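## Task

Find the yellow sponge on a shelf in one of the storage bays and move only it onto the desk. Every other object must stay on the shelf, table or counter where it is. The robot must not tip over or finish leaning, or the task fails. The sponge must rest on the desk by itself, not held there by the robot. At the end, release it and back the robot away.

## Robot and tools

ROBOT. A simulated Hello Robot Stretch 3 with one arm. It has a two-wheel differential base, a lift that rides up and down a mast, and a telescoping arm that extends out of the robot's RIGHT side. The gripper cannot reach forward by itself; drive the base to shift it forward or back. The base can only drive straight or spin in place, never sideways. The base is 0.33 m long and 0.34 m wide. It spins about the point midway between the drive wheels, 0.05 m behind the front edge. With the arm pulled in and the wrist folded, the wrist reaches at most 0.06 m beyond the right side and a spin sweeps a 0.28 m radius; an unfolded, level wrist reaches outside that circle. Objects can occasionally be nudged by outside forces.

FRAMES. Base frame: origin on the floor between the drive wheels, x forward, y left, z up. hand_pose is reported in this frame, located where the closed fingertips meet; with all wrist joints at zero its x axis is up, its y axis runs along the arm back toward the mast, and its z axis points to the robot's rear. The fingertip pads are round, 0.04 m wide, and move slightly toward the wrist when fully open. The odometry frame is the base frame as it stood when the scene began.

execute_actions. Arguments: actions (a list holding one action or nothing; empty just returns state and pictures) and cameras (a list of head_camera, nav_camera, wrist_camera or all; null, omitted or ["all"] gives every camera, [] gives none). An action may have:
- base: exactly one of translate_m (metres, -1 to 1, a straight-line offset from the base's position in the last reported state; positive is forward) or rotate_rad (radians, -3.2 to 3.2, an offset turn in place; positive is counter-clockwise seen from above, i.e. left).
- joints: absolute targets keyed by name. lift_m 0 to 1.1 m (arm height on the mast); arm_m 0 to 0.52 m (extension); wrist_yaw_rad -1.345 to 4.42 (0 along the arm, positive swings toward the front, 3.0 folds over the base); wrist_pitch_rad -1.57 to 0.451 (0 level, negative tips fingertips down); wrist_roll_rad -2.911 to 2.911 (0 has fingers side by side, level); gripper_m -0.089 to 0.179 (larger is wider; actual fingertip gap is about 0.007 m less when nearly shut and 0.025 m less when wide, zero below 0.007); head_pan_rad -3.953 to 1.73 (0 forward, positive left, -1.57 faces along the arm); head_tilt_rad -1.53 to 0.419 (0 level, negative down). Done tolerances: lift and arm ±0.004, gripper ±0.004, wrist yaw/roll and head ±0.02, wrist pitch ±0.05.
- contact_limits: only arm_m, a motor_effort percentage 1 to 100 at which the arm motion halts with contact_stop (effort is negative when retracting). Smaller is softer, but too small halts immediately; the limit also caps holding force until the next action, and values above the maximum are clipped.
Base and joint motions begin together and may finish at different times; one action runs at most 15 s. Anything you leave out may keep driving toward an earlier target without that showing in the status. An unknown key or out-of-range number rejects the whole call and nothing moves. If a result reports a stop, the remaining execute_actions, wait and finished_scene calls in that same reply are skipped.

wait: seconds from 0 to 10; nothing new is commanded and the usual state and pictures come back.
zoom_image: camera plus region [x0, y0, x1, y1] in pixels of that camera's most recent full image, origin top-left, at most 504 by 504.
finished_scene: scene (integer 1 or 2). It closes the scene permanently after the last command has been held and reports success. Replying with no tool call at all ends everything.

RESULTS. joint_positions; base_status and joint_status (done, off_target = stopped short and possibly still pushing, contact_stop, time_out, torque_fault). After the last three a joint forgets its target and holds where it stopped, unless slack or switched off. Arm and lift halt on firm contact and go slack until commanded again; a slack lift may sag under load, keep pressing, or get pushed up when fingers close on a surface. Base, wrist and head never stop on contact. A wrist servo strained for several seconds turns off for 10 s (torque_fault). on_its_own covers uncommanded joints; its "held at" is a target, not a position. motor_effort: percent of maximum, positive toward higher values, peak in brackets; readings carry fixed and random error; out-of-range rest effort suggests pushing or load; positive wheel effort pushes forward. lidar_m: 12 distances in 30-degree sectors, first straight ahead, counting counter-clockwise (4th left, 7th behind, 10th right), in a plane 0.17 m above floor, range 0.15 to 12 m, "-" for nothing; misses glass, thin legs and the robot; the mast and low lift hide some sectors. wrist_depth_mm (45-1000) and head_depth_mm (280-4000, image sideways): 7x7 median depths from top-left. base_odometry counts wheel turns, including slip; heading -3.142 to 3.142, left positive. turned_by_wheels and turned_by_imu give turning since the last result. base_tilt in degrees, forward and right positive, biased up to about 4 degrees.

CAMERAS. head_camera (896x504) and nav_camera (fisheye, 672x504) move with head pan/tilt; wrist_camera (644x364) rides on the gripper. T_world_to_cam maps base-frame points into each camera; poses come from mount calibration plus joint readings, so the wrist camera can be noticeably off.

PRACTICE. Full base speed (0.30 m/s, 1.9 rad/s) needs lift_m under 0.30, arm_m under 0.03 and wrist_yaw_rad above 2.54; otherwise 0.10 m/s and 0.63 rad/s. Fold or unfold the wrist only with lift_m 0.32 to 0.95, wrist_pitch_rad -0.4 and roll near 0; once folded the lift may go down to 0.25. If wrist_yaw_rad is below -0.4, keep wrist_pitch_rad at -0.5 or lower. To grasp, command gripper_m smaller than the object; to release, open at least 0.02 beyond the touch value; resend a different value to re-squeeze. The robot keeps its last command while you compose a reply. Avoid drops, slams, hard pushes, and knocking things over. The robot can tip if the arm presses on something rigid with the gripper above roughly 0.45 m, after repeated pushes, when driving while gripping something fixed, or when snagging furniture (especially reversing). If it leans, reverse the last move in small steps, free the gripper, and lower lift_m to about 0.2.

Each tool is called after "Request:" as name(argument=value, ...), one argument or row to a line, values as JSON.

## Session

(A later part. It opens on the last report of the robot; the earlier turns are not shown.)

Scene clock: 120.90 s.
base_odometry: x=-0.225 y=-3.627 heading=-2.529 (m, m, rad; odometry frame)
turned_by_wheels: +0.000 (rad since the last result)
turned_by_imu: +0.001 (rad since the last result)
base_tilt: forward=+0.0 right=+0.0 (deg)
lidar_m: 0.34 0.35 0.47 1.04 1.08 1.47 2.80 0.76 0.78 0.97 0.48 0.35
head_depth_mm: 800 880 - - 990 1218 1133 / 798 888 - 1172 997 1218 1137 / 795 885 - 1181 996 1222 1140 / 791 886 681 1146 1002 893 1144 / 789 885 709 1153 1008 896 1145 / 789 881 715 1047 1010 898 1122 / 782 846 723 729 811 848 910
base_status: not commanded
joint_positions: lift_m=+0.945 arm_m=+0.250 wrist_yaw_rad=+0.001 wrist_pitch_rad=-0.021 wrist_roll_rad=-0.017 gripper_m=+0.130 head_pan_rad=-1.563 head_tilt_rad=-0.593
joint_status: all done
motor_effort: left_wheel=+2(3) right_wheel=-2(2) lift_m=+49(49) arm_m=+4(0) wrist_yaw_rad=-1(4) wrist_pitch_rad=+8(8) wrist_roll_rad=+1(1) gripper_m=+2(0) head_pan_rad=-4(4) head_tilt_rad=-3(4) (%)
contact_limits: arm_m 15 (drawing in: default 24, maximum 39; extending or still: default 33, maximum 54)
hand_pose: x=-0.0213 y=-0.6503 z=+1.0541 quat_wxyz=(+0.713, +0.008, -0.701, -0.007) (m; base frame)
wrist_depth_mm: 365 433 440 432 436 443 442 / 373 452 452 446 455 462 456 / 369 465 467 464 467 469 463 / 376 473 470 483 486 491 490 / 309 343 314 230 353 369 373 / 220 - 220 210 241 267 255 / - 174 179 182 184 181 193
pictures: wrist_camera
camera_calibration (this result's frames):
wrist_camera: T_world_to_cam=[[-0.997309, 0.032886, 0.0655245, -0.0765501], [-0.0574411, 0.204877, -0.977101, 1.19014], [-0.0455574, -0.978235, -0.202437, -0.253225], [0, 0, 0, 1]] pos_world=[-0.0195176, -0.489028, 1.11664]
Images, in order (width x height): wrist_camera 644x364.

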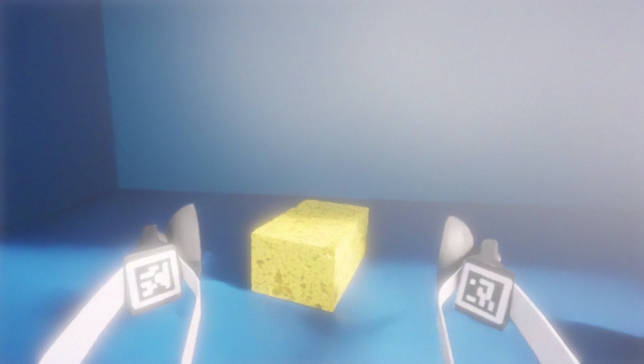

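Request:
execute_actions(
  actions=[
    {"joints":{"arm_m":0.335,"lift_m":0.937}},
  ],
  cameras=["wrist_camera"],
)

Request:
execute_actions(
  actions=[
    {"joints":{"gripper_m":0.03}},
  ],
  cameras=[],
)

Request:
execute_actions(
  actions=[
    {"joints":{"lift_m":0.97}},
  ],
  cameras=["wrist_camera"],
)

Scene clock: 134.00 s.
base_odometry: x=-0.225 y=-3.627 heading=-2.529 (m, m, rad; odometry frame)
turned_by_wheels: +0.000 (rad since the last result)
turned_by_imu: +0.001 (rad since the last result)
base_tilt: forward=+0.0 right=+0.0 (deg)
lidar_m: 0.34 0.35 0.48 1.04 1.08 1.47 2.80 0.76 0.78 0.97 0.48 0.35
head_depth_mm: 801 880 610 - 988 1216 1134 / 796 878 - 1135 995 1218 1136 / 795 875 - 1139 996 1222 1141 / 790 871 676 1148 1002 892 1136 / 790 883 709 1153 1007 896 1143 / 788 878 718 1043 1009 898 1119 / 777 850 725 728 812 850 911
base_status: not commanded
joint_positions: lift_m=+0.937 arm_m=+0.335 wrist_yaw_rad=+0.001 wrist_pitch_rad=-0.021 wrist_roll_rad=-0.017 gripper_m=+0.130 head_pan_rad=-1.563 head_tilt_rad=-0.593
joint_status: all done
motor_effort: left_wheel=+3(2) right_wheel=-2(2) lift_m=+37(43) arm_m=+4(6) wrist_yaw_rad=-1(1) wrist_pitch_rad=+8(8) wrist_roll_rad=+1(1) gripper_m=+1(1) head_pan_rad=-4(4) head_tilt_rad=-4(3) (%)
hand_pose: x=-0.0213 y=-0.7353 z=+1.0465 quat_wxyz=(+0.713, +0.008, -0.701, -0.007) (m; base frame)
wrist_depth_mm: 351 360 358 356 362 360 366 / 362 368 371 372 370 373 378 / 371 382 381 384 389 379 384 / 369 392 395 396 400 399 399 / 287 317 309 198 332 350 355 / 207 - 143 139 217 252 239 / - 164 130 119 172 169 180
pictures: wrist_camera
camera_calibration (this result's frames):
wrist_camera: T_world_to_cam=[[-0.997309, 0.0328898, 0.0655235, -0.0732527], [-0.0574408, 0.204845, -0.977108, 1.2001], [-0.045559, -0.978242, -0.202404, -0.337955], [0, 0, 0, 1]] pos_world=[-0.0195177, -0.574027, 1.10902]
Images, in order (width x height): wrist_camera 644x364.

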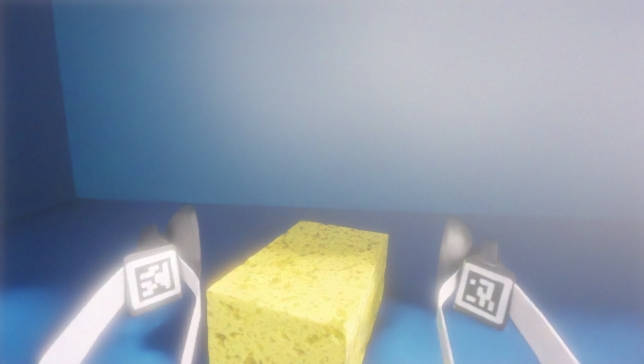

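Scene clock: 135.50 s.
base_odometry: x=-0.225 y=-3.627 heading=-2.529 (m, m, rad; odometry frame)
turned_by_wheels: +0.000 (rad since the last result)
turned_by_imu: +0.000 (rad since the last result)
base_tilt: forward=+0.0 right=+0.0 (deg)
lidar_m: 0.34 0.35 0.48 1.04 1.08 1.46 2.80 0.76 0.78 0.97 0.48 0.35
head_depth_mm: 800 881 611 - 992 1213 1135 / 796 878 - 1137 994 1222 1139 / 795 875 - 1141 997 1220 1142 / 790 873 672 1150 1004 893 1144 / 789 884 712 1149 1008 894 1145 / 787 879 718 1042 1012 898 1122 / 779 848 724 728 810 849 911
base_status: not commanded
joint_positions: lift_m=+0.937 arm_m=+0.335 wrist_yaw_rad=+0.001 wrist_pitch_rad=-0.018 wrist_roll_rad=-0.017 gripper_m=+0.031 head_pan_rad=-1.563 head_tilt_rad=-0.593
joint_status: all done
motor_effort: left_wheel=+2(3) right_wheel=-2(2) lift_m=+37(37) arm_m=+4(4) wrist_yaw_rad=+0(0) wrist_pitch_rad=+7(8) wrist_roll_rad=+1(1) gripper_m=-20(100) head_pan_rad=-4(4) head_tilt_rad=-3(3) (%)
hand_pose: x=-0.0213 y=-0.7354 z=+1.0473 quat_wxyz=(+0.713, +0.007, -0.701, -0.006) (m; base frame)
wrist_depth_mm: 353 361 358 355 360 363 362 / 361 370 371 369 369 374 371 / 371 383 382 384 386 378 383 / 373 394 395 399 396 399 401 / 292 298 335 200 363 344 355 / 210 214 129 140 182 235 242 / 163 165 129 119 174 179 181
pictures: none
No camera images: the call's "cameras" was empty. Leave "cameras" out to get every camera's image.

Scene clock: 136.60 s.
base_odometry: x=-0.225 y=-3.627 heading=-2.529 (m, m, rad; odometry frame)
turned_by_wheels: +0.000 (rad since the last result)
turned_by_imu: +0.000 (rad since the last result)
base_tilt: forward=+0.1 right=+0.0 (deg)
lidar_m: 0.34 0.35 0.48 1.04 1.08 1.47 2.78 0.76 0.78 0.97 0.48 0.35
head_depth_mm: 799 881 - 1171 990 1217 1135 / 798 865 629 1138 995 1217 1140 / 794 858 603 1141 1000 1222 1143 / 792 859 661 1145 1004 891 1143 / 790 882 711 1150 1007 896 1145 / 789 880 718 1041 1012 900 1126 / 780 848 722 726 809 848 912
base_status: not commanded
joint_positions: lift_m=+0.970 arm_m=+0.335 wrist_yaw_rad=+0.001 wrist_pitch_rad=-0.019 wrist_roll_rad=-0.017 gripper_m=+0.031 head_pan_rad=-1.563 head_tilt_rad=-0.593
joint_status: all done
motor_effort: left_wheel=+2(2) right_wheel=-2(2) lift_m=+49(51) arm_m=+4(4) wrist_yaw_rad=-1(1) wrist_pitch_rad=+7(7) wrist_roll_rad=+1(1) gripper_m=-20(21) head_pan_rad=-5(4) head_tilt_rad=-3(3) (%)
hand_pose: x=-0.0213 y=-0.7354 z=+1.0796 quat_wxyz=(+0.713, +0.007, -0.701, -0.007) (m; base frame)
wrist_depth_mm: 354 361 357 359 363 367 358 / 367 372 368 371 373 375 377 / 369 380 381 381 385 387 388 / 377 395 392 398 400 399 403 / 340 379 403 202 408 410 410 / 263 270 129 139 210 299 306 / 207 208 130 119 221 227 231
pictures: wrist_camera
camera_calibration (this result's frames):
wrist_camera: T_world_to_cam=[[-0.997309, 0.0330142, 0.0654581, -0.0752576], [-0.0574398, 0.202951, -0.977503, 1.2315], [-0.0455562, -0.978632, -0.200508, -0.333643], [0, 0, 0, 1]] pos_world=[-0.0195176, -0.573963, 1.14182]
Images, in order (width x height): wrist_camera 644x364.

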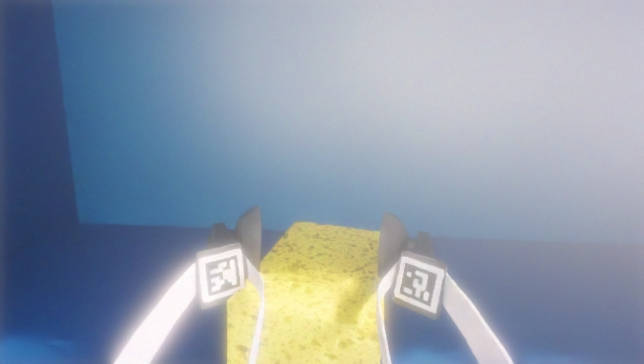

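Request:
execute_actions(
  actions=[
    {"joints":{"arm_m":0}},
  ],
  cameras=[],
)

Request:
execute_actions(
  actions=[
    {"base":{"translate_m":-1.0},"joints":{"head_pan_rad":1.4,"head_tilt_rad":-0.6}},
  ],
  cameras=[],
)

Request:
execute_actions(
  actions=[
    {"base":{"translate_m":-0.8},"joints":{"wrist_yaw_rad":1.5}},
  ],
  cameras=["nav_camera","head_camera"],
)

Scene clock: 149.07 s.
base_odometry: x=-0.225 y=-3.627 heading=-2.529 (m, m, rad; odometry frame)
turned_by_wheels: +0.000 (rad since the last result)
turned_by_imu: +0.001 (rad since the last result)
base_tilt: forward=+0.1 right=+0.0 (deg)
lidar_m: 0.34 0.35 0.47 1.04 1.08 1.47 2.80 0.76 0.78 0.97 0.48 0.35
head_depth_mm: 799 882 613 860 - - - / 798 888 697 1137 - - 1115 / 794 889 703 - - - - / 794 887 707 428 1004 892 1139 / 790 883 714 1153 1008 897 1145 / 788 879 718 1042 1009 897 1119 / 780 848 724 728 811 848 912
base_status: not commanded
joint_positions: lift_m=+0.970 arm_m=+0.000 wrist_yaw_rad=+0.000 wrist_pitch_rad=-0.019 wrist_roll_rad=-0.017 gripper_m=+0.031 head_pan_rad=-1.563 head_tilt_rad=-0.593
joint_status: all done
motor_effort: left_wheel=+2(2) right_wheel=-2(2) lift_m=+49(49) arm_m=-4(5) wrist_yaw_rad=+0(2) wrist_pitch_rad=+8(8) wrist_roll_rad=+1(1) gripper_m=-19(20) head_pan_rad=-4(4) head_tilt_rad=-3(3) (%)
hand_pose: x=-0.0213 y=-0.4010 z=+1.0795 quat_wxyz=(+0.713, +0.007, -0.701, -0.007) (m; base frame)
wrist_depth_mm: 360 511 669 666 662 673 606 / 360 519 681 687 699 700 596 / 366 525 714 704 716 719 608 / 376 512 659 727 728 725 558 / 348 380 425 201 456 371 412 / 296 297 129 140 231 300 309 / 384 513 129 119 815 779 548
pictures: none
No camera images: the call's "cameras" was empty. Leave "cameras" out to get every camera's image.

Scene clock: 160.07 s.
base_odometry: x=+0.593 y=-3.052 heading=-2.529 (m, m, rad; odometry frame)
turned_by_wheels: +0.000 (rad since the last result)
turned_by_imu: -0.004 (rad since the last result)
base_tilt: forward=+0.1 right=+0.0 (deg)
lidar_m: 1.34 1.38 1.07 1.03 1.07 1.02 1.80 2.06 0.72 0.98 0.63 1.37
head_depth_mm: 928 1043 1203 1398 1592 1392 1176 / 907 1015 1159 1355 1570 1388 1183 / 884 991 1127 1302 1553 1394 1185 / 866 968 1098 1263 1489 1408 1190 / 846 944 1063 1223 1432 1413 1196 / 827 920 1035 1184 1383 1417 1195 / 809 898 1009 1148 1316 1419 1214
base_status: done
joint_positions: lift_m=+0.970 arm_m=+0.000 wrist_yaw_rad=+0.000 wrist_pitch_rad=-0.019 wrist_roll_rad=-0.017 gripper_m=+0.031 head_pan_rad=+1.393 head_tilt_rad=-0.593
joint_status: all done
motor_effort: left_wheel=+4(5) right_wheel=-2(6) lift_m=+49(49) arm_m=-3(4) wrist_yaw_rad=+0(1) wrist_pitch_rad=+8(8) wrist_roll_rad=+1(1) gripper_m=-21(19) head_pan_rad=+5(49) head_tilt_rad=-3(4) (%)
hand_pose: x=-0.0213 y=-0.4010 z=+1.0795 quat_wxyz=(+0.713, +0.007, -0.701, -0.007) (m; base frame)
wrist_depth_mm: 427 636 678 664 685 665 534 / 437 640 687 681 684 685 520 / 433 640 707 749 709 704 511 / 432 573 678 744 743 695 523 / 370 384 429 199 463 435 446 / 306 304 130 140 237 317 315 / 448 625 129 120 812 685 509
pictures: none
No camera images: the call's "cameras" was empty. Leave "cameras" out to get every camera's image.

Scene clock: 169.07 s.
base_odometry: x=+1.247 y=-2.592 heading=-2.529 (m, m, rad; odometry frame)
turned_by_wheels: +0.000 (rad since the last result)
turned_by_imu: -0.003 (rad since the last result)
base_tilt: forward=+0.1 right=-0.1 (deg)
lidar_m: 2.14 1.47 1.06 0.61 0.63 1.35 0.99 1.31 2.27 1.94 0.60 1.27
head_depth_mm: 915 1036 1181 1386 1593 1388 1181 / 898 1007 1154 1331 1559 1396 1182 / 876 981 1113 1289 1525 1400 1187 / 852 952 1083 1249 1470 1405 1185 / 836 932 1051 1207 1395 1311 1172 / 816 909 1023 1173 1128 976 1141 / 798 884 995 1134 1134 955 1104
base_status: done
joint_positions: lift_m=+0.970 arm_m=+0.000 wrist_yaw_rad=+1.498 wrist_pitch_rad=-0.019 wrist_roll_rad=-0.017 gripper_m=+0.031 head_pan_rad=+1.393 head_tilt_rad=-0.593
joint_status: all done
motor_effort: left_wheel=+5(6) right_wheel=-3(7) lift_m=+49(49) arm_m=-3(4) wrist_yaw_rad=+2(3) wrist_pitch_rad=+8(8) wrist_roll_rad=+1(1) gripper_m=-21(20) head_pan_rad=+4(4) head_tilt_rad=-4(4) (%)
hand_pose: x=+0.2337 y=-0.1639 z=+1.0795 quat_wxyz=(+0.527, +0.482, -0.508, +0.481) (m; base frame)
wrist_depth_mm: - - - - - 889 793 / - - - - - - 859 / - - - - - - 846 / - - - - - 823 780 / - - - 199 - - 457 / - - 130 140 - - 800 / - - 129 119 930 887 841
pictures: head_camera (sideways: a quarter turn clockwise sets it upright), nav_camera (sideways: a quarter turn counterclockwise sets it upright)
camera_calibration (this result's frames):
head_camera: T_world_to_cam=[[-0.158661, -0.582494, -0.7972, 1.06131], [-0.969762, 0.243589, 0.0150209, -0.0154639], [0.18544, 0.775477, -0.603529, 0.744941], [0, 0, 0, 1]] pos_world=[0.0152515, 0.0442899, 1.2959]
nav_camera: T_world_to_cam=[[0.0779934, 0.587097, 0.80575, -1.01074], [0.989505, -0.144201, 0.00928969, 0.0338267], [0.121644, 0.796569, -0.592182, 0.724978], [0, 0, 0, 1]] pos_world=[-0.0428301, 0.0207828, 1.24341]
Images, in order (width x height): head_camera 896x504, nav_camera 672x504.

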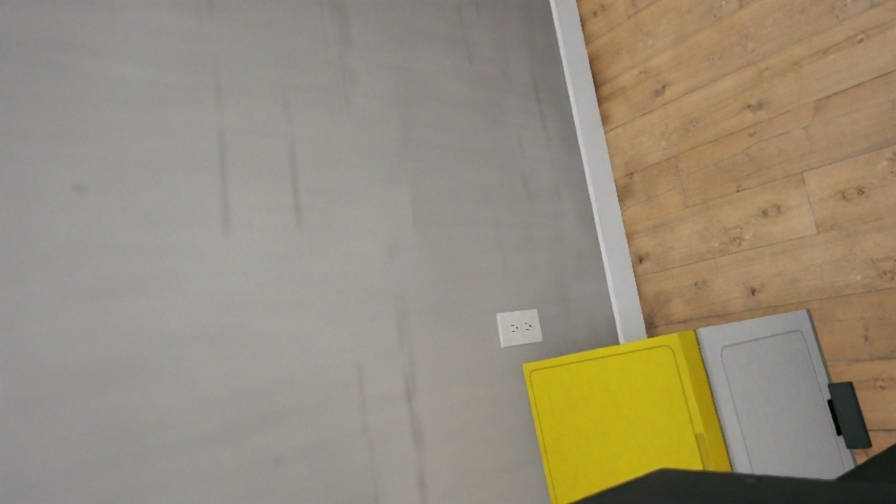

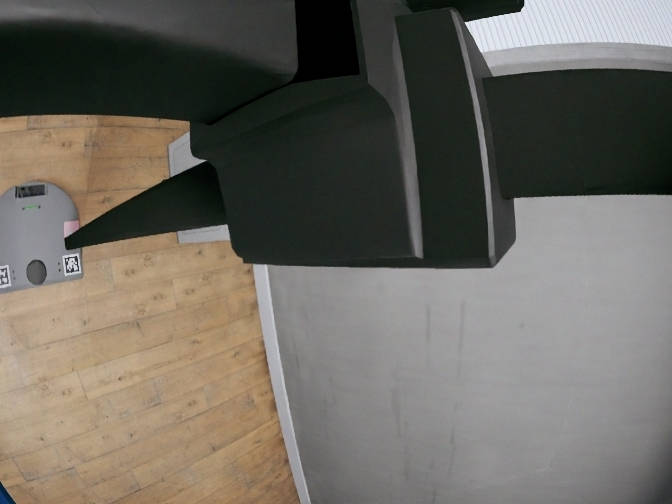

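Request:
execute_actions(
  actions=[
    {"base":{"rotate_rad":2.6},"joints":{"head_pan_rad":0,"head_tilt_rad":-0.7}},
  ],
  cameras=["nav_camera"],
)

Scene clock: 177.30 s.
base_odometry: x=+1.247 y=-2.592 heading=+0.071 (m, m, rad; odometry frame)
turned_by_wheels: +2.600 (rad since the last result)
turned_by_imu: +2.558 (rad since the last result)
base_tilt: forward=+0.0 right=+0.0 (deg)
lidar_m: 1.35 0.99 1.31 2.24 1.93 0.60 1.27 2.14 1.50 1.07 0.61 0.63
head_depth_mm: 1067 1157 1297 1456 1022 1096 1133 / 1192 1310 1491 1693 1562 1264 1142 / 1334 1478 1745 1857 1562 1324 1143 / 1522 1127 2010 1861 1575 1326 1148 / 1489 1060 1910 1883 1576 1329 1147 / 1423 1000 1848 1948 1594 1337 1150 / 1367 948 1713 1852 1548 1336 1152
base_status: done
joint_positions: lift_m=+0.970 arm_m=+0.000 wrist_yaw_rad=+1.499 wrist_pitch_rad=-0.019 wrist_roll_rad=-0.017 gripper_m=+0.031 head_pan_rad=+0.007 head_tilt_rad=-0.691
joint_status: all done
motor_effort: left_wheel=-3(10) right_wheel=+3(8) lift_m=+49(49) arm_m=-3(3) wrist_yaw_rad=+1(3) wrist_pitch_rad=+8(8) wrist_roll_rad=+1(1) gripper_m=-21(20) head_pan_rad=-5(50) head_tilt_rad=-4(16) (%)
hand_pose: x=+0.2337 y=-0.1637 z=+1.0795 quat_wxyz=(+0.527, +0.483, -0.508, +0.481) (m; base frame)
wrist_depth_mm: - - - - 950 755 629 / - - - - 963 785 641 / - - - - - 781 648 / 758 935 - - - 777 659 / - - - 200 922 811 657 / - - 129 140 546 825 656 / - - 129 119 - 790 674
pictures: nav_camera (sideways: a quarter turn counterclockwise sets it upright)
camera_calibration (this result's frames):
nav_camera: T_world_to_cam=[[0.667862, 0.0319221, 0.7436, -0.933321], [0.0411066, -0.999137, 0.00597225, 0.0439318], [0.743149, 0.0265783, -0.668598, 0.82059], [0, 0, 0, 1]] pos_world=[0.0117033, 0.0518776, 1.2424]
Images, in order (width x height): nav_camera 672x504.

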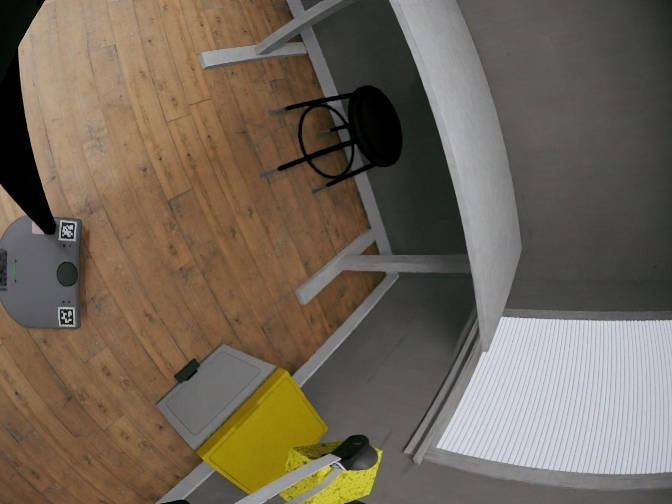

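Request:
execute_actions(
  actions=[
    {"base":{"rotate_rad":0.35}},
  ],
  cameras=[],
)

Request:
execute_actions(
  actions=[
    {"base":{"translate_m":0.55}},
  ],
  cameras=[],
)

Request:
execute_actions(
  actions=[
    {"base":{"rotate_rad":1.5},"joints":{"wrist_yaw_rad":0,"head_pan_rad":-1.57,"head_tilt_rad":-0.9}},
  ],
  cameras=["nav_camera","head_camera"],
)

Scene clock: 187.43 s.
base_odometry: x=+1.247 y=-2.592 heading=+0.421 (m, m, rad; odometry frame)
turned_by_wheels: +0.350 (rad since the last result)
turned_by_imu: +0.345 (rad since the last result)
base_tilt: forward=+0.1 right=+0.0 (deg)
lidar_m: 1.00 1.18 1.95 3.58 0.60 1.19 1.28 1.88 1.15 0.61 0.61 0.71
head_depth_mm: 1482 1027 1903 1857 1553 1318 1139 / 1416 1037 1854 1766 1561 1319 1146 / 1407 979 1926 1915 1568 1324 1145 / 1367 986 1870 1934 1574 1326 1147 / 1339 935 1678 1817 1583 1330 1148 / 1324 943 1431 1817 1584 1338 1153 / 1302 948 1670 1863 1586 1336 1153
base_status: done
joint_positions: lift_m=+0.970 arm_m=+0.000 wrist_yaw_rad=+1.499 wrist_pitch_rad=-0.019 wrist_roll_rad=-0.017 gripper_m=+0.031 head_pan_rad=+0.007 head_tilt_rad=-0.691
joint_status: not commanded
motor_effort: left_wheel=-4(11) right_wheel=+3(7) lift_m=+49(49) arm_m=-3(3) wrist_yaw_rad=+1(1) wrist_pitch_rad=+8(8) wrist_roll_rad=+1(1) gripper_m=-19(19) head_pan_rad=-4(5) head_tilt_rad=-4(4) (%)
hand_pose: x=+0.2337 y=-0.1637 z=+1.0795 quat_wxyz=(+0.527, +0.483, -0.508, +0.481) (m; base frame)
wrist_depth_mm: - - - - - 995 745 / - - - - - 966 724 / - - - - - 991 753 / 773 935 - - - - 749 / - - - 200 - 965 754 / - - 130 140 - - 731 / - - 128 119 - 986 758
pictures: none
No camera images: the call's "cameras" was empty. Leave "cameras" out to get every camera's image.

Scene clock: 193.87 s.
base_odometry: x=+1.749 y=-2.367 heading=+0.421 (m, m, rad; odometry frame)
turned_by_wheels: +0.000 (rad since the last result)
turned_by_imu: +0.004 (rad since the last result)
base_tilt: forward=+0.1 right=+0.0 (deg)
lidar_m: 0.71 0.46 0.93 2.43 2.74 1.04 1.81 1.67 0.55 0.50 0.91 0.84
head_depth_mm: 1001 908 645 501 1263 1289 1136 / 982 913 648 502 1454 1325 1141 / 954 920 651 505 1462 1326 1139 / 934 928 656 507 449 1323 1146 / 912 932 659 508 438 1325 1131 / 893 940 661 510 439 1001 1149 / 871 929 664 512 428 1155 1152
base_status: done
joint_positions: lift_m=+0.970 arm_m=+0.000 wrist_yaw_rad=+1.499 wrist_pitch_rad=-0.019 wrist_roll_rad=-0.017 gripper_m=+0.031 head_pan_rad=+0.007 head_tilt_rad=-0.691
joint_status: not commanded
motor_effort: left_wheel=-5(7) right_wheel=+3(8) lift_m=+49(49) arm_m=-3(3) wrist_yaw_rad=+1(1) wrist_pitch_rad=+8(8) wrist_roll_rad=+1(1) gripper_m=-20(19) head_pan_rad=-4(4) head_tilt_rad=-4(4) (%)
hand_pose: x=+0.2337 y=-0.1637 z=+1.0795 quat_wxyz=(+0.527, +0.483, -0.508, +0.481) (m; base frame)
wrist_depth_mm: 818 839 922 - - 843 647 / 836 923 983 - - 828 632 / 850 920 976 - - 849 645 / 755 824 853 912 - 842 648 / 471 486 536 199 574 557 615 / 338 347 130 140 245 402 554 / 261 271 130 119 - 835 648
pictures: none
No camera images: the call's "cameras" was empty. Leave "cameras" out to get every camera's image.

Scene clock: 197.20 s.
base_odometry: x=+1.749 y=-2.367 heading=+1.921 (m, m, rad; odometry frame)
turned_by_wheels: +1.500 (rad since the last result)
turned_by_imu: +1.475 (rad since the last result)
base_tilt: forward=+0.1 right=+0.0 (deg)
lidar_m: 2.12 2.19 1.05 1.81 1.88 0.57 0.50 0.90 0.84 0.71 0.46 0.93
head_depth_mm: 753 608 - - - 1202 1094 / 755 610 - - - 1227 1128 / 758 - - - - 1223 1143 / 760 622 - 1537 1375 1230 1131 / 764 596 487 442 1370 1232 1101 / 767 597 490 434 1342 1233 1101 / 771 599 491 425 1321 1231 1106
base_status: done
joint_positions: lift_m=+0.970 arm_m=+0.000 wrist_yaw_rad=+0.002 wrist_pitch_rad=-0.019 wrist_roll_rad=-0.017 gripper_m=+0.031 head_pan_rad=-1.563 head_tilt_rad=-0.889
joint_status: all done
motor_effort: left_wheel=-3(11) right_wheel=+3(6) lift_m=+49(49) arm_m=-3(3) wrist_yaw_rad=-2(2) wrist_pitch_rad=+8(8) wrist_roll_rad=+1(1) gripper_m=-19(20) head_pan_rad=-4(51) head_tilt_rad=-6(20) (%)
hand_pose: x=-0.0211 y=-0.4010 z=+1.0795 quat_wxyz=(+0.713, +0.008, -0.701, -0.007) (m; base frame)
wrist_depth_mm: 656 712 757 825 892 920 688 / 689 720 789 849 936 947 706 / 711 766 807 883 948 937 712 / 723 751 853 896 949 971 702 / 469 480 535 200 588 553 669 / 338 343 130 140 247 379 386 / 262 266 129 119 283 289 294
pictures: head_camera (sideways: a quarter turn clockwise sets it upright), nav_camera (sideways: a quarter turn counterclockwise sets it upright)
camera_calibration (this result's frames):
head_camera: T_world_to_cam=[[0.0467646, 0.808238, -0.586996, 0.786128], [0.998077, -0.0617416, -0.0054978, -0.000752786], [-0.0406856, -0.58561, -0.809571, 1.01429], [0, 0, 0, 1]] pos_world=[0.00525533, -0.0414467, 1.28259]
nav_camera: T_world_to_cam=[[0.0333889, -0.800786, 0.59802, -0.739749], [-0.999106, -0.0422674, -0.00081619, 0.0591156], [0.0259303, -0.597458, -0.801481, 0.997775], [0, 0, 0, 1]] pos_world=[0.0578895, 0.00624709, 1.24213]
Images, in order (width x height): head_camera 896x504, nav_camera 672x504.

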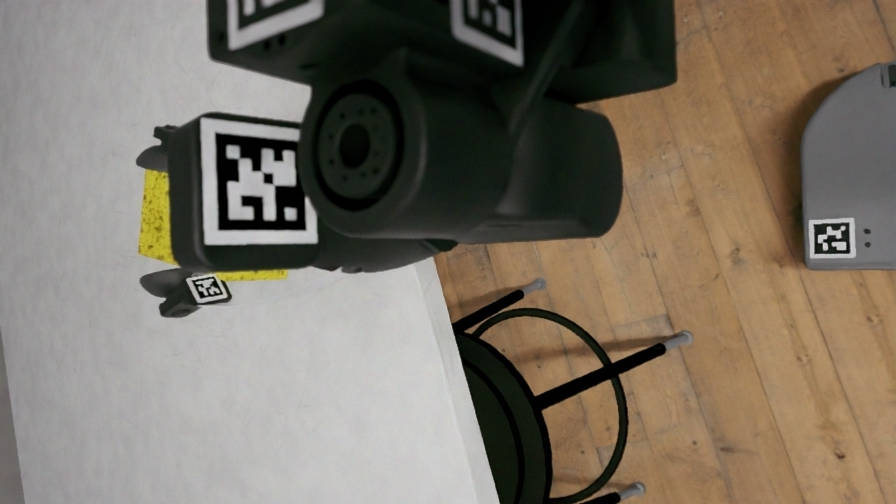

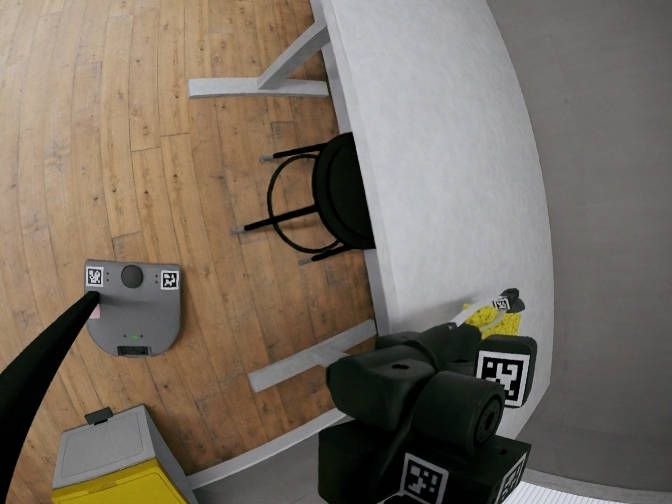

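Request:
execute_actions(
  actions=[
    {"joints":{"arm_m":0.2,"lift_m":0.91}},
  ],
  cameras=["wrist_camera"],
)

Scene clock: 205.67 s.
base_odometry: x=+1.749 y=-2.367 heading=+1.921 (m, m, rad; odometry frame)
turned_by_wheels: +0.000 (rad since the last result)
turned_by_imu: +0.001 (rad since the last result)
base_tilt: forward=+0.1 right=+0.0 (deg)
lidar_m: 2.12 2.18 1.04 1.82 1.88 0.57 0.50 0.90 0.84 0.71 0.46 0.93
head_depth_mm: 752 - - 1562 1378 1224 1098 / 783 - 460 1425 1386 1227 1131 / 788 - 461 1527 1391 1222 1142 / 792 - 473 1505 1396 1231 1138 / 764 595 487 442 1367 1229 1100 / 768 597 489 433 1340 1233 1100 / 769 598 489 424 1322 1230 1104
base_status: not commanded
joint_positions: lift_m=+0.910 arm_m=+0.200 wrist_yaw_rad=+0.001 wrist_pitch_rad=-0.020 wrist_roll_rad=-0.017 gripper_m=+0.031 head_pan_rad=-1.563 head_tilt_rad=-0.889
joint_status: all done
motor_effort: left_wheel=-3(4) right_wheel=+3(3) lift_m=+37(40) arm_m=+4(5) wrist_yaw_rad=-3(2) wrist_pitch_rad=+8(8) wrist_roll_rad=+1(1) gripper_m=-20(19) head_pan_rad=-4(5) head_tilt_rad=-5(5) (%)
hand_pose: x=-0.0212 y=-0.6004 z=+1.0196 quat_wxyz=(+0.713, +0.008, -0.701, -0.007) (m; base frame)
wrist_depth_mm: 522 551 595 645 689 759 662 / 543 568 629 661 718 778 666 / 553 594 637 693 754 810 672 / 535 564 594 624 655 782 664 / 326 335 366 198 399 381 398 / 231 236 129 139 194 263 267 / 181 182 129 119 192 198 199
pictures: wrist_camera
camera_calibration (this result's frames):
wrist_camera: T_world_to_cam=[[-0.997311, 0.0328711, 0.0654994, -0.0759049], [-0.0574458, 0.204313, -0.977219, 1.146], [-0.0455046, -0.978354, -0.201875, -0.211952], [0, 0, 0, 1]] pos_world=[-0.019513, -0.43901, 1.08207]
Images, in order (width x height): wrist_camera 644x364.

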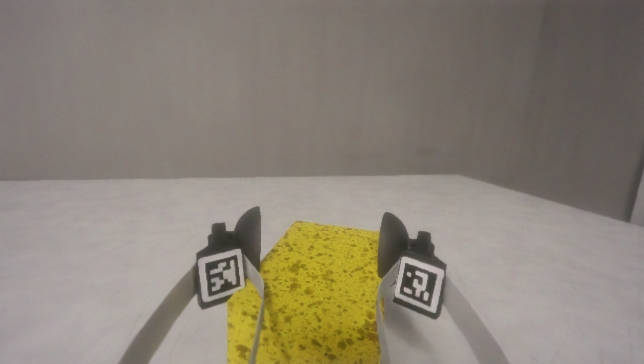

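Request:
execute_actions(
  actions=[
    {"joints":{"lift_m":0.895}},
  ],
  cameras=[],
)

Request:
execute_actions(
  actions=[
    {"joints":{"gripper_m":0.13}},
  ],
  cameras=[],
)

Request:
execute_actions(
  actions=[
    {"joints":{"lift_m":0.99}},
  ],
  cameras=[],
)

Request:
execute_actions(
  actions=[
    {"joints":{"arm_m":0}},
  ],
  cameras=["wrist_camera"],
)

Scene clock: 211.83 s.
base_odometry: x=+1.749 y=-2.367 heading=+1.921 (m, m, rad; odometry frame)
turned_by_wheels: +0.000 (rad since the last result)
turned_by_imu: +0.001 (rad since the last result)
base_tilt: forward=+0.1 right=+0.0 (deg)
lidar_m: 2.12 2.18 1.04 1.81 1.88 0.57 0.50 0.90 0.84 0.71 0.46 0.93
head_depth_mm: 751 - - 1561 1361 1220 1090 / 754 - - 1428 1384 1220 1130 / 772 - - 1525 1391 1227 1140 / 777 - 475 1505 1390 1225 1132 / 761 593 487 442 1364 1234 1099 / 766 595 488 433 1347 1235 1103 / 768 599 491 425 1325 1239 1103
base_status: not commanded
joint_positions: lift_m=+0.895 arm_m=+0.200 wrist_yaw_rad=+0.001 wrist_pitch_rad=-0.014 wrist_roll_rad=-0.017 gripper_m=+0.031 head_pan_rad=-1.563 head_tilt_rad=-0.889
joint_status: all done
motor_effort: left_wheel=-3(3) right_wheel=+3(3) lift_m=+35(38) arm_m=+4(3) wrist_yaw_rad=-1(2) wrist_pitch_rad=+5(8) wrist_roll_rad=+1(1) gripper_m=-19(20) head_pan_rad=-4(4) head_tilt_rad=-5(5) (%)
hand_pose: x=-0.0212 y=-0.6005 z=+1.0062 quat_wxyz=(+0.713, +0.006, -0.701, -0.005) (m; base frame)
wrist_depth_mm: 519 554 590 649 697 758 668 / 546 570 615 670 728 781 661 / 550 586 636 698 737 806 663 / 486 516 541 595 624 785 658 / 295 304 337 200 363 346 360 / 209 216 129 139 183 237 240 / 162 164 129 119 175 179 181
pictures: none
No camera images: the call's "cameras" was empty. Leave "cameras" out to get every camera's image.

Scene clock: 213.33 s.
base_odometry: x=+1.749 y=-2.367 heading=+1.921 (m, m, rad; odometry frame)
turned_by_wheels: +0.000 (rad since the last result)
turned_by_imu: +0.000 (rad since the last result)
base_tilt: forward=+0.0 right=+0.0 (deg)
lidar_m: 2.12 2.19 1.04 1.81 1.88 0.57 0.50 0.90 0.84 0.71 0.46 0.93
head_depth_mm: 753 - - 1568 1360 1228 1092 / 754 - - 1426 1383 1223 1130 / 757 - - 1536 1389 1225 1138 / 760 - 475 1506 1391 1232 1135 / 764 585 487 443 1366 1229 1100 / 766 597 488 434 1344 1228 1098 / 769 598 490 424 1327 1233 1103
base_status: not commanded
joint_positions: lift_m=+0.895 arm_m=+0.200 wrist_yaw_rad=+0.001 wrist_pitch_rad=-0.017 wrist_roll_rad=-0.017 gripper_m=+0.130 head_pan_rad=-1.563 head_tilt_rad=-0.889
joint_status: all done
motor_effort: left_wheel=-3(3) right_wheel=+3(3) lift_m=+35(35) arm_m=+4(3) wrist_yaw_rad=-1(2) wrist_pitch_rad=+7(7) wrist_roll_rad=+1(1) gripper_m=+1(100) head_pan_rad=-3(4) head_tilt_rad=-5(5) (%)
hand_pose: x=-0.0212 y=-0.6005 z=+1.0055 quat_wxyz=(+0.713, +0.007, -0.701, -0.006) (m; base frame)
wrist_depth_mm: 523 547 603 652 700 757 665 / 530 581 615 667 695 780 683 / 552 589 642 670 762 810 669 / 478 505 533 569 600 784 639 / 290 323 313 200 333 351 356 / 208 - 195 138 213 250 240 / - 164 129 120 167 169 181
pictures: none
No camera images: the call's "cameras" was empty. Leave "cameras" out to get every camera's image.

Scene clock: 215.03 s.
base_odometry: x=+1.749 y=-2.367 heading=+1.921 (m, m, rad; odometry frame)
turned_by_wheels: +0.000 (rad since the last result)
turned_by_imu: +0.000 (rad since the last result)
base_tilt: forward=+0.0 right=+0.0 (deg)
lidar_m: 2.12 2.19 1.05 1.81 1.89 0.57 0.50 0.91 0.84 0.71 0.46 0.93
head_depth_mm: 754 569 494 1563 1364 1220 1094 / - 547 484 1425 1392 1220 1129 / - - 485 1542 1391 1228 1140 / - 557 486 1505 1394 1225 1134 / 735 595 488 442 1368 1225 1100 / 767 597 489 434 1350 1229 1104 / 768 599 490 424 1322 1236 1104
base_status: not commanded
joint_positions: lift_m=+0.990 arm_m=+0.200 wrist_yaw_rad=+0.001 wrist_pitch_rad=-0.018 wrist_roll_rad=-0.017 gripper_m=+0.130 head_pan_rad=-1.563 head_tilt_rad=-0.889
joint_status: all done
motor_effort: left_wheel=-3(3) right_wheel=+3(3) lift_m=+48(50) arm_m=+4(4) wrist_yaw_rad=-1(0) wrist_pitch_rad=+7(7) wrist_roll_rad=+1(1) gripper_m=+0(0) head_pan_rad=-3(4) head_tilt_rad=-5(6) (%)
hand_pose: x=-0.0212 y=-0.6004 z=+1.0999 quat_wxyz=(+0.713, +0.007, -0.701, -0.006) (m; base frame)
wrist_depth_mm: 524 554 594 650 689 742 662 / 534 570 626 662 709 774 661 / 555 586 639 702 743 821 670 / 568 610 657 721 779 830 666 / 514 576 552 576 598 676 675 / 375 - 388 397 403 449 429 / 299 296 299 309 311 303 322
pictures: none
No camera images: the call's "cameras" was empty. Leave "cameras" out to get every camera's image.

Scene clock: 217.73 s.
base_odometry: x=+1.749 y=-2.367 heading=+1.921 (m, m, rad; odometry frame)
turned_by_wheels: +0.000 (rad since the last result)
turned_by_imu: +0.000 (rad since the last result)
base_tilt: forward=+0.0 right=-0.1 (deg)
lidar_m: 2.13 2.19 1.04 1.81 1.88 0.57 0.50 0.90 0.84 0.71 0.46 0.93
head_depth_mm: 753 - - - - 1209 1091 / 755 - - - 1328 1225 1129 / 774 - - - 1330 1226 1141 / 760 - - 1508 1368 1228 1130 / 763 576 488 443 1371 1231 1100 / 766 597 489 433 1348 1236 1099 / 768 599 491 425 1326 1234 1101
base_status: not commanded
joint_positions: lift_m=+0.990 arm_m=+0.000 wrist_yaw_rad=+0.001 wrist_pitch_rad=-0.018 wrist_roll_rad=-0.017 gripper_m=+0.130 head_pan_rad=-1.563 head_tilt_rad=-0.889
joint_status: all done
motor_effort: left_wheel=-3(3) right_wheel=+3(3) lift_m=+49(49) arm_m=-4(6) wrist_yaw_rad=+0(1) wrist_pitch_rad=+7(7) wrist_roll_rad=+1(1) gripper_m=+0(0) head_pan_rad=-4(2) head_tilt_rad=-5(5) (%)
hand_pose: x=-0.0213 y=-0.4011 z=+1.0998 quat_wxyz=(+0.713, +0.007, -0.701, -0.006) (m; base frame)
wrist_depth_mm: 655 715 753 830 902 930 689 / 683 739 796 850 938 939 700 / 713 751 817 905 942 927 714 / 707 782 845 872 960 972 716 / 519 572 554 575 589 666 695 / 369 - 391 351 400 447 427 / 303 292 302 305 310 305 325
pictures: wrist_camera
camera_calibration (this result's frames):
wrist_camera: T_world_to_cam=[[-0.997303, 0.0332586, 0.0654236, -0.0875314], [-0.0573953, 0.202129, -0.977676, 1.18327], [-0.0457401, -0.978794, -0.199675, -0.00337859], [0, 0, 0, 1]] pos_world=[-0.0195358, -0.239568, 1.16191]
Images, in order (width x height): wrist_camera 644x364.

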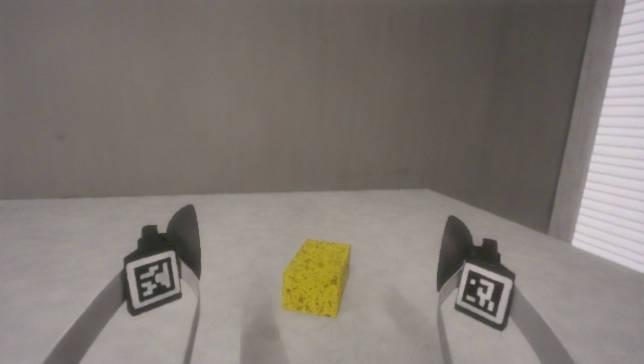

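Request:
finished_scene(
  scene=2,
)

The scene is finished: the task was done.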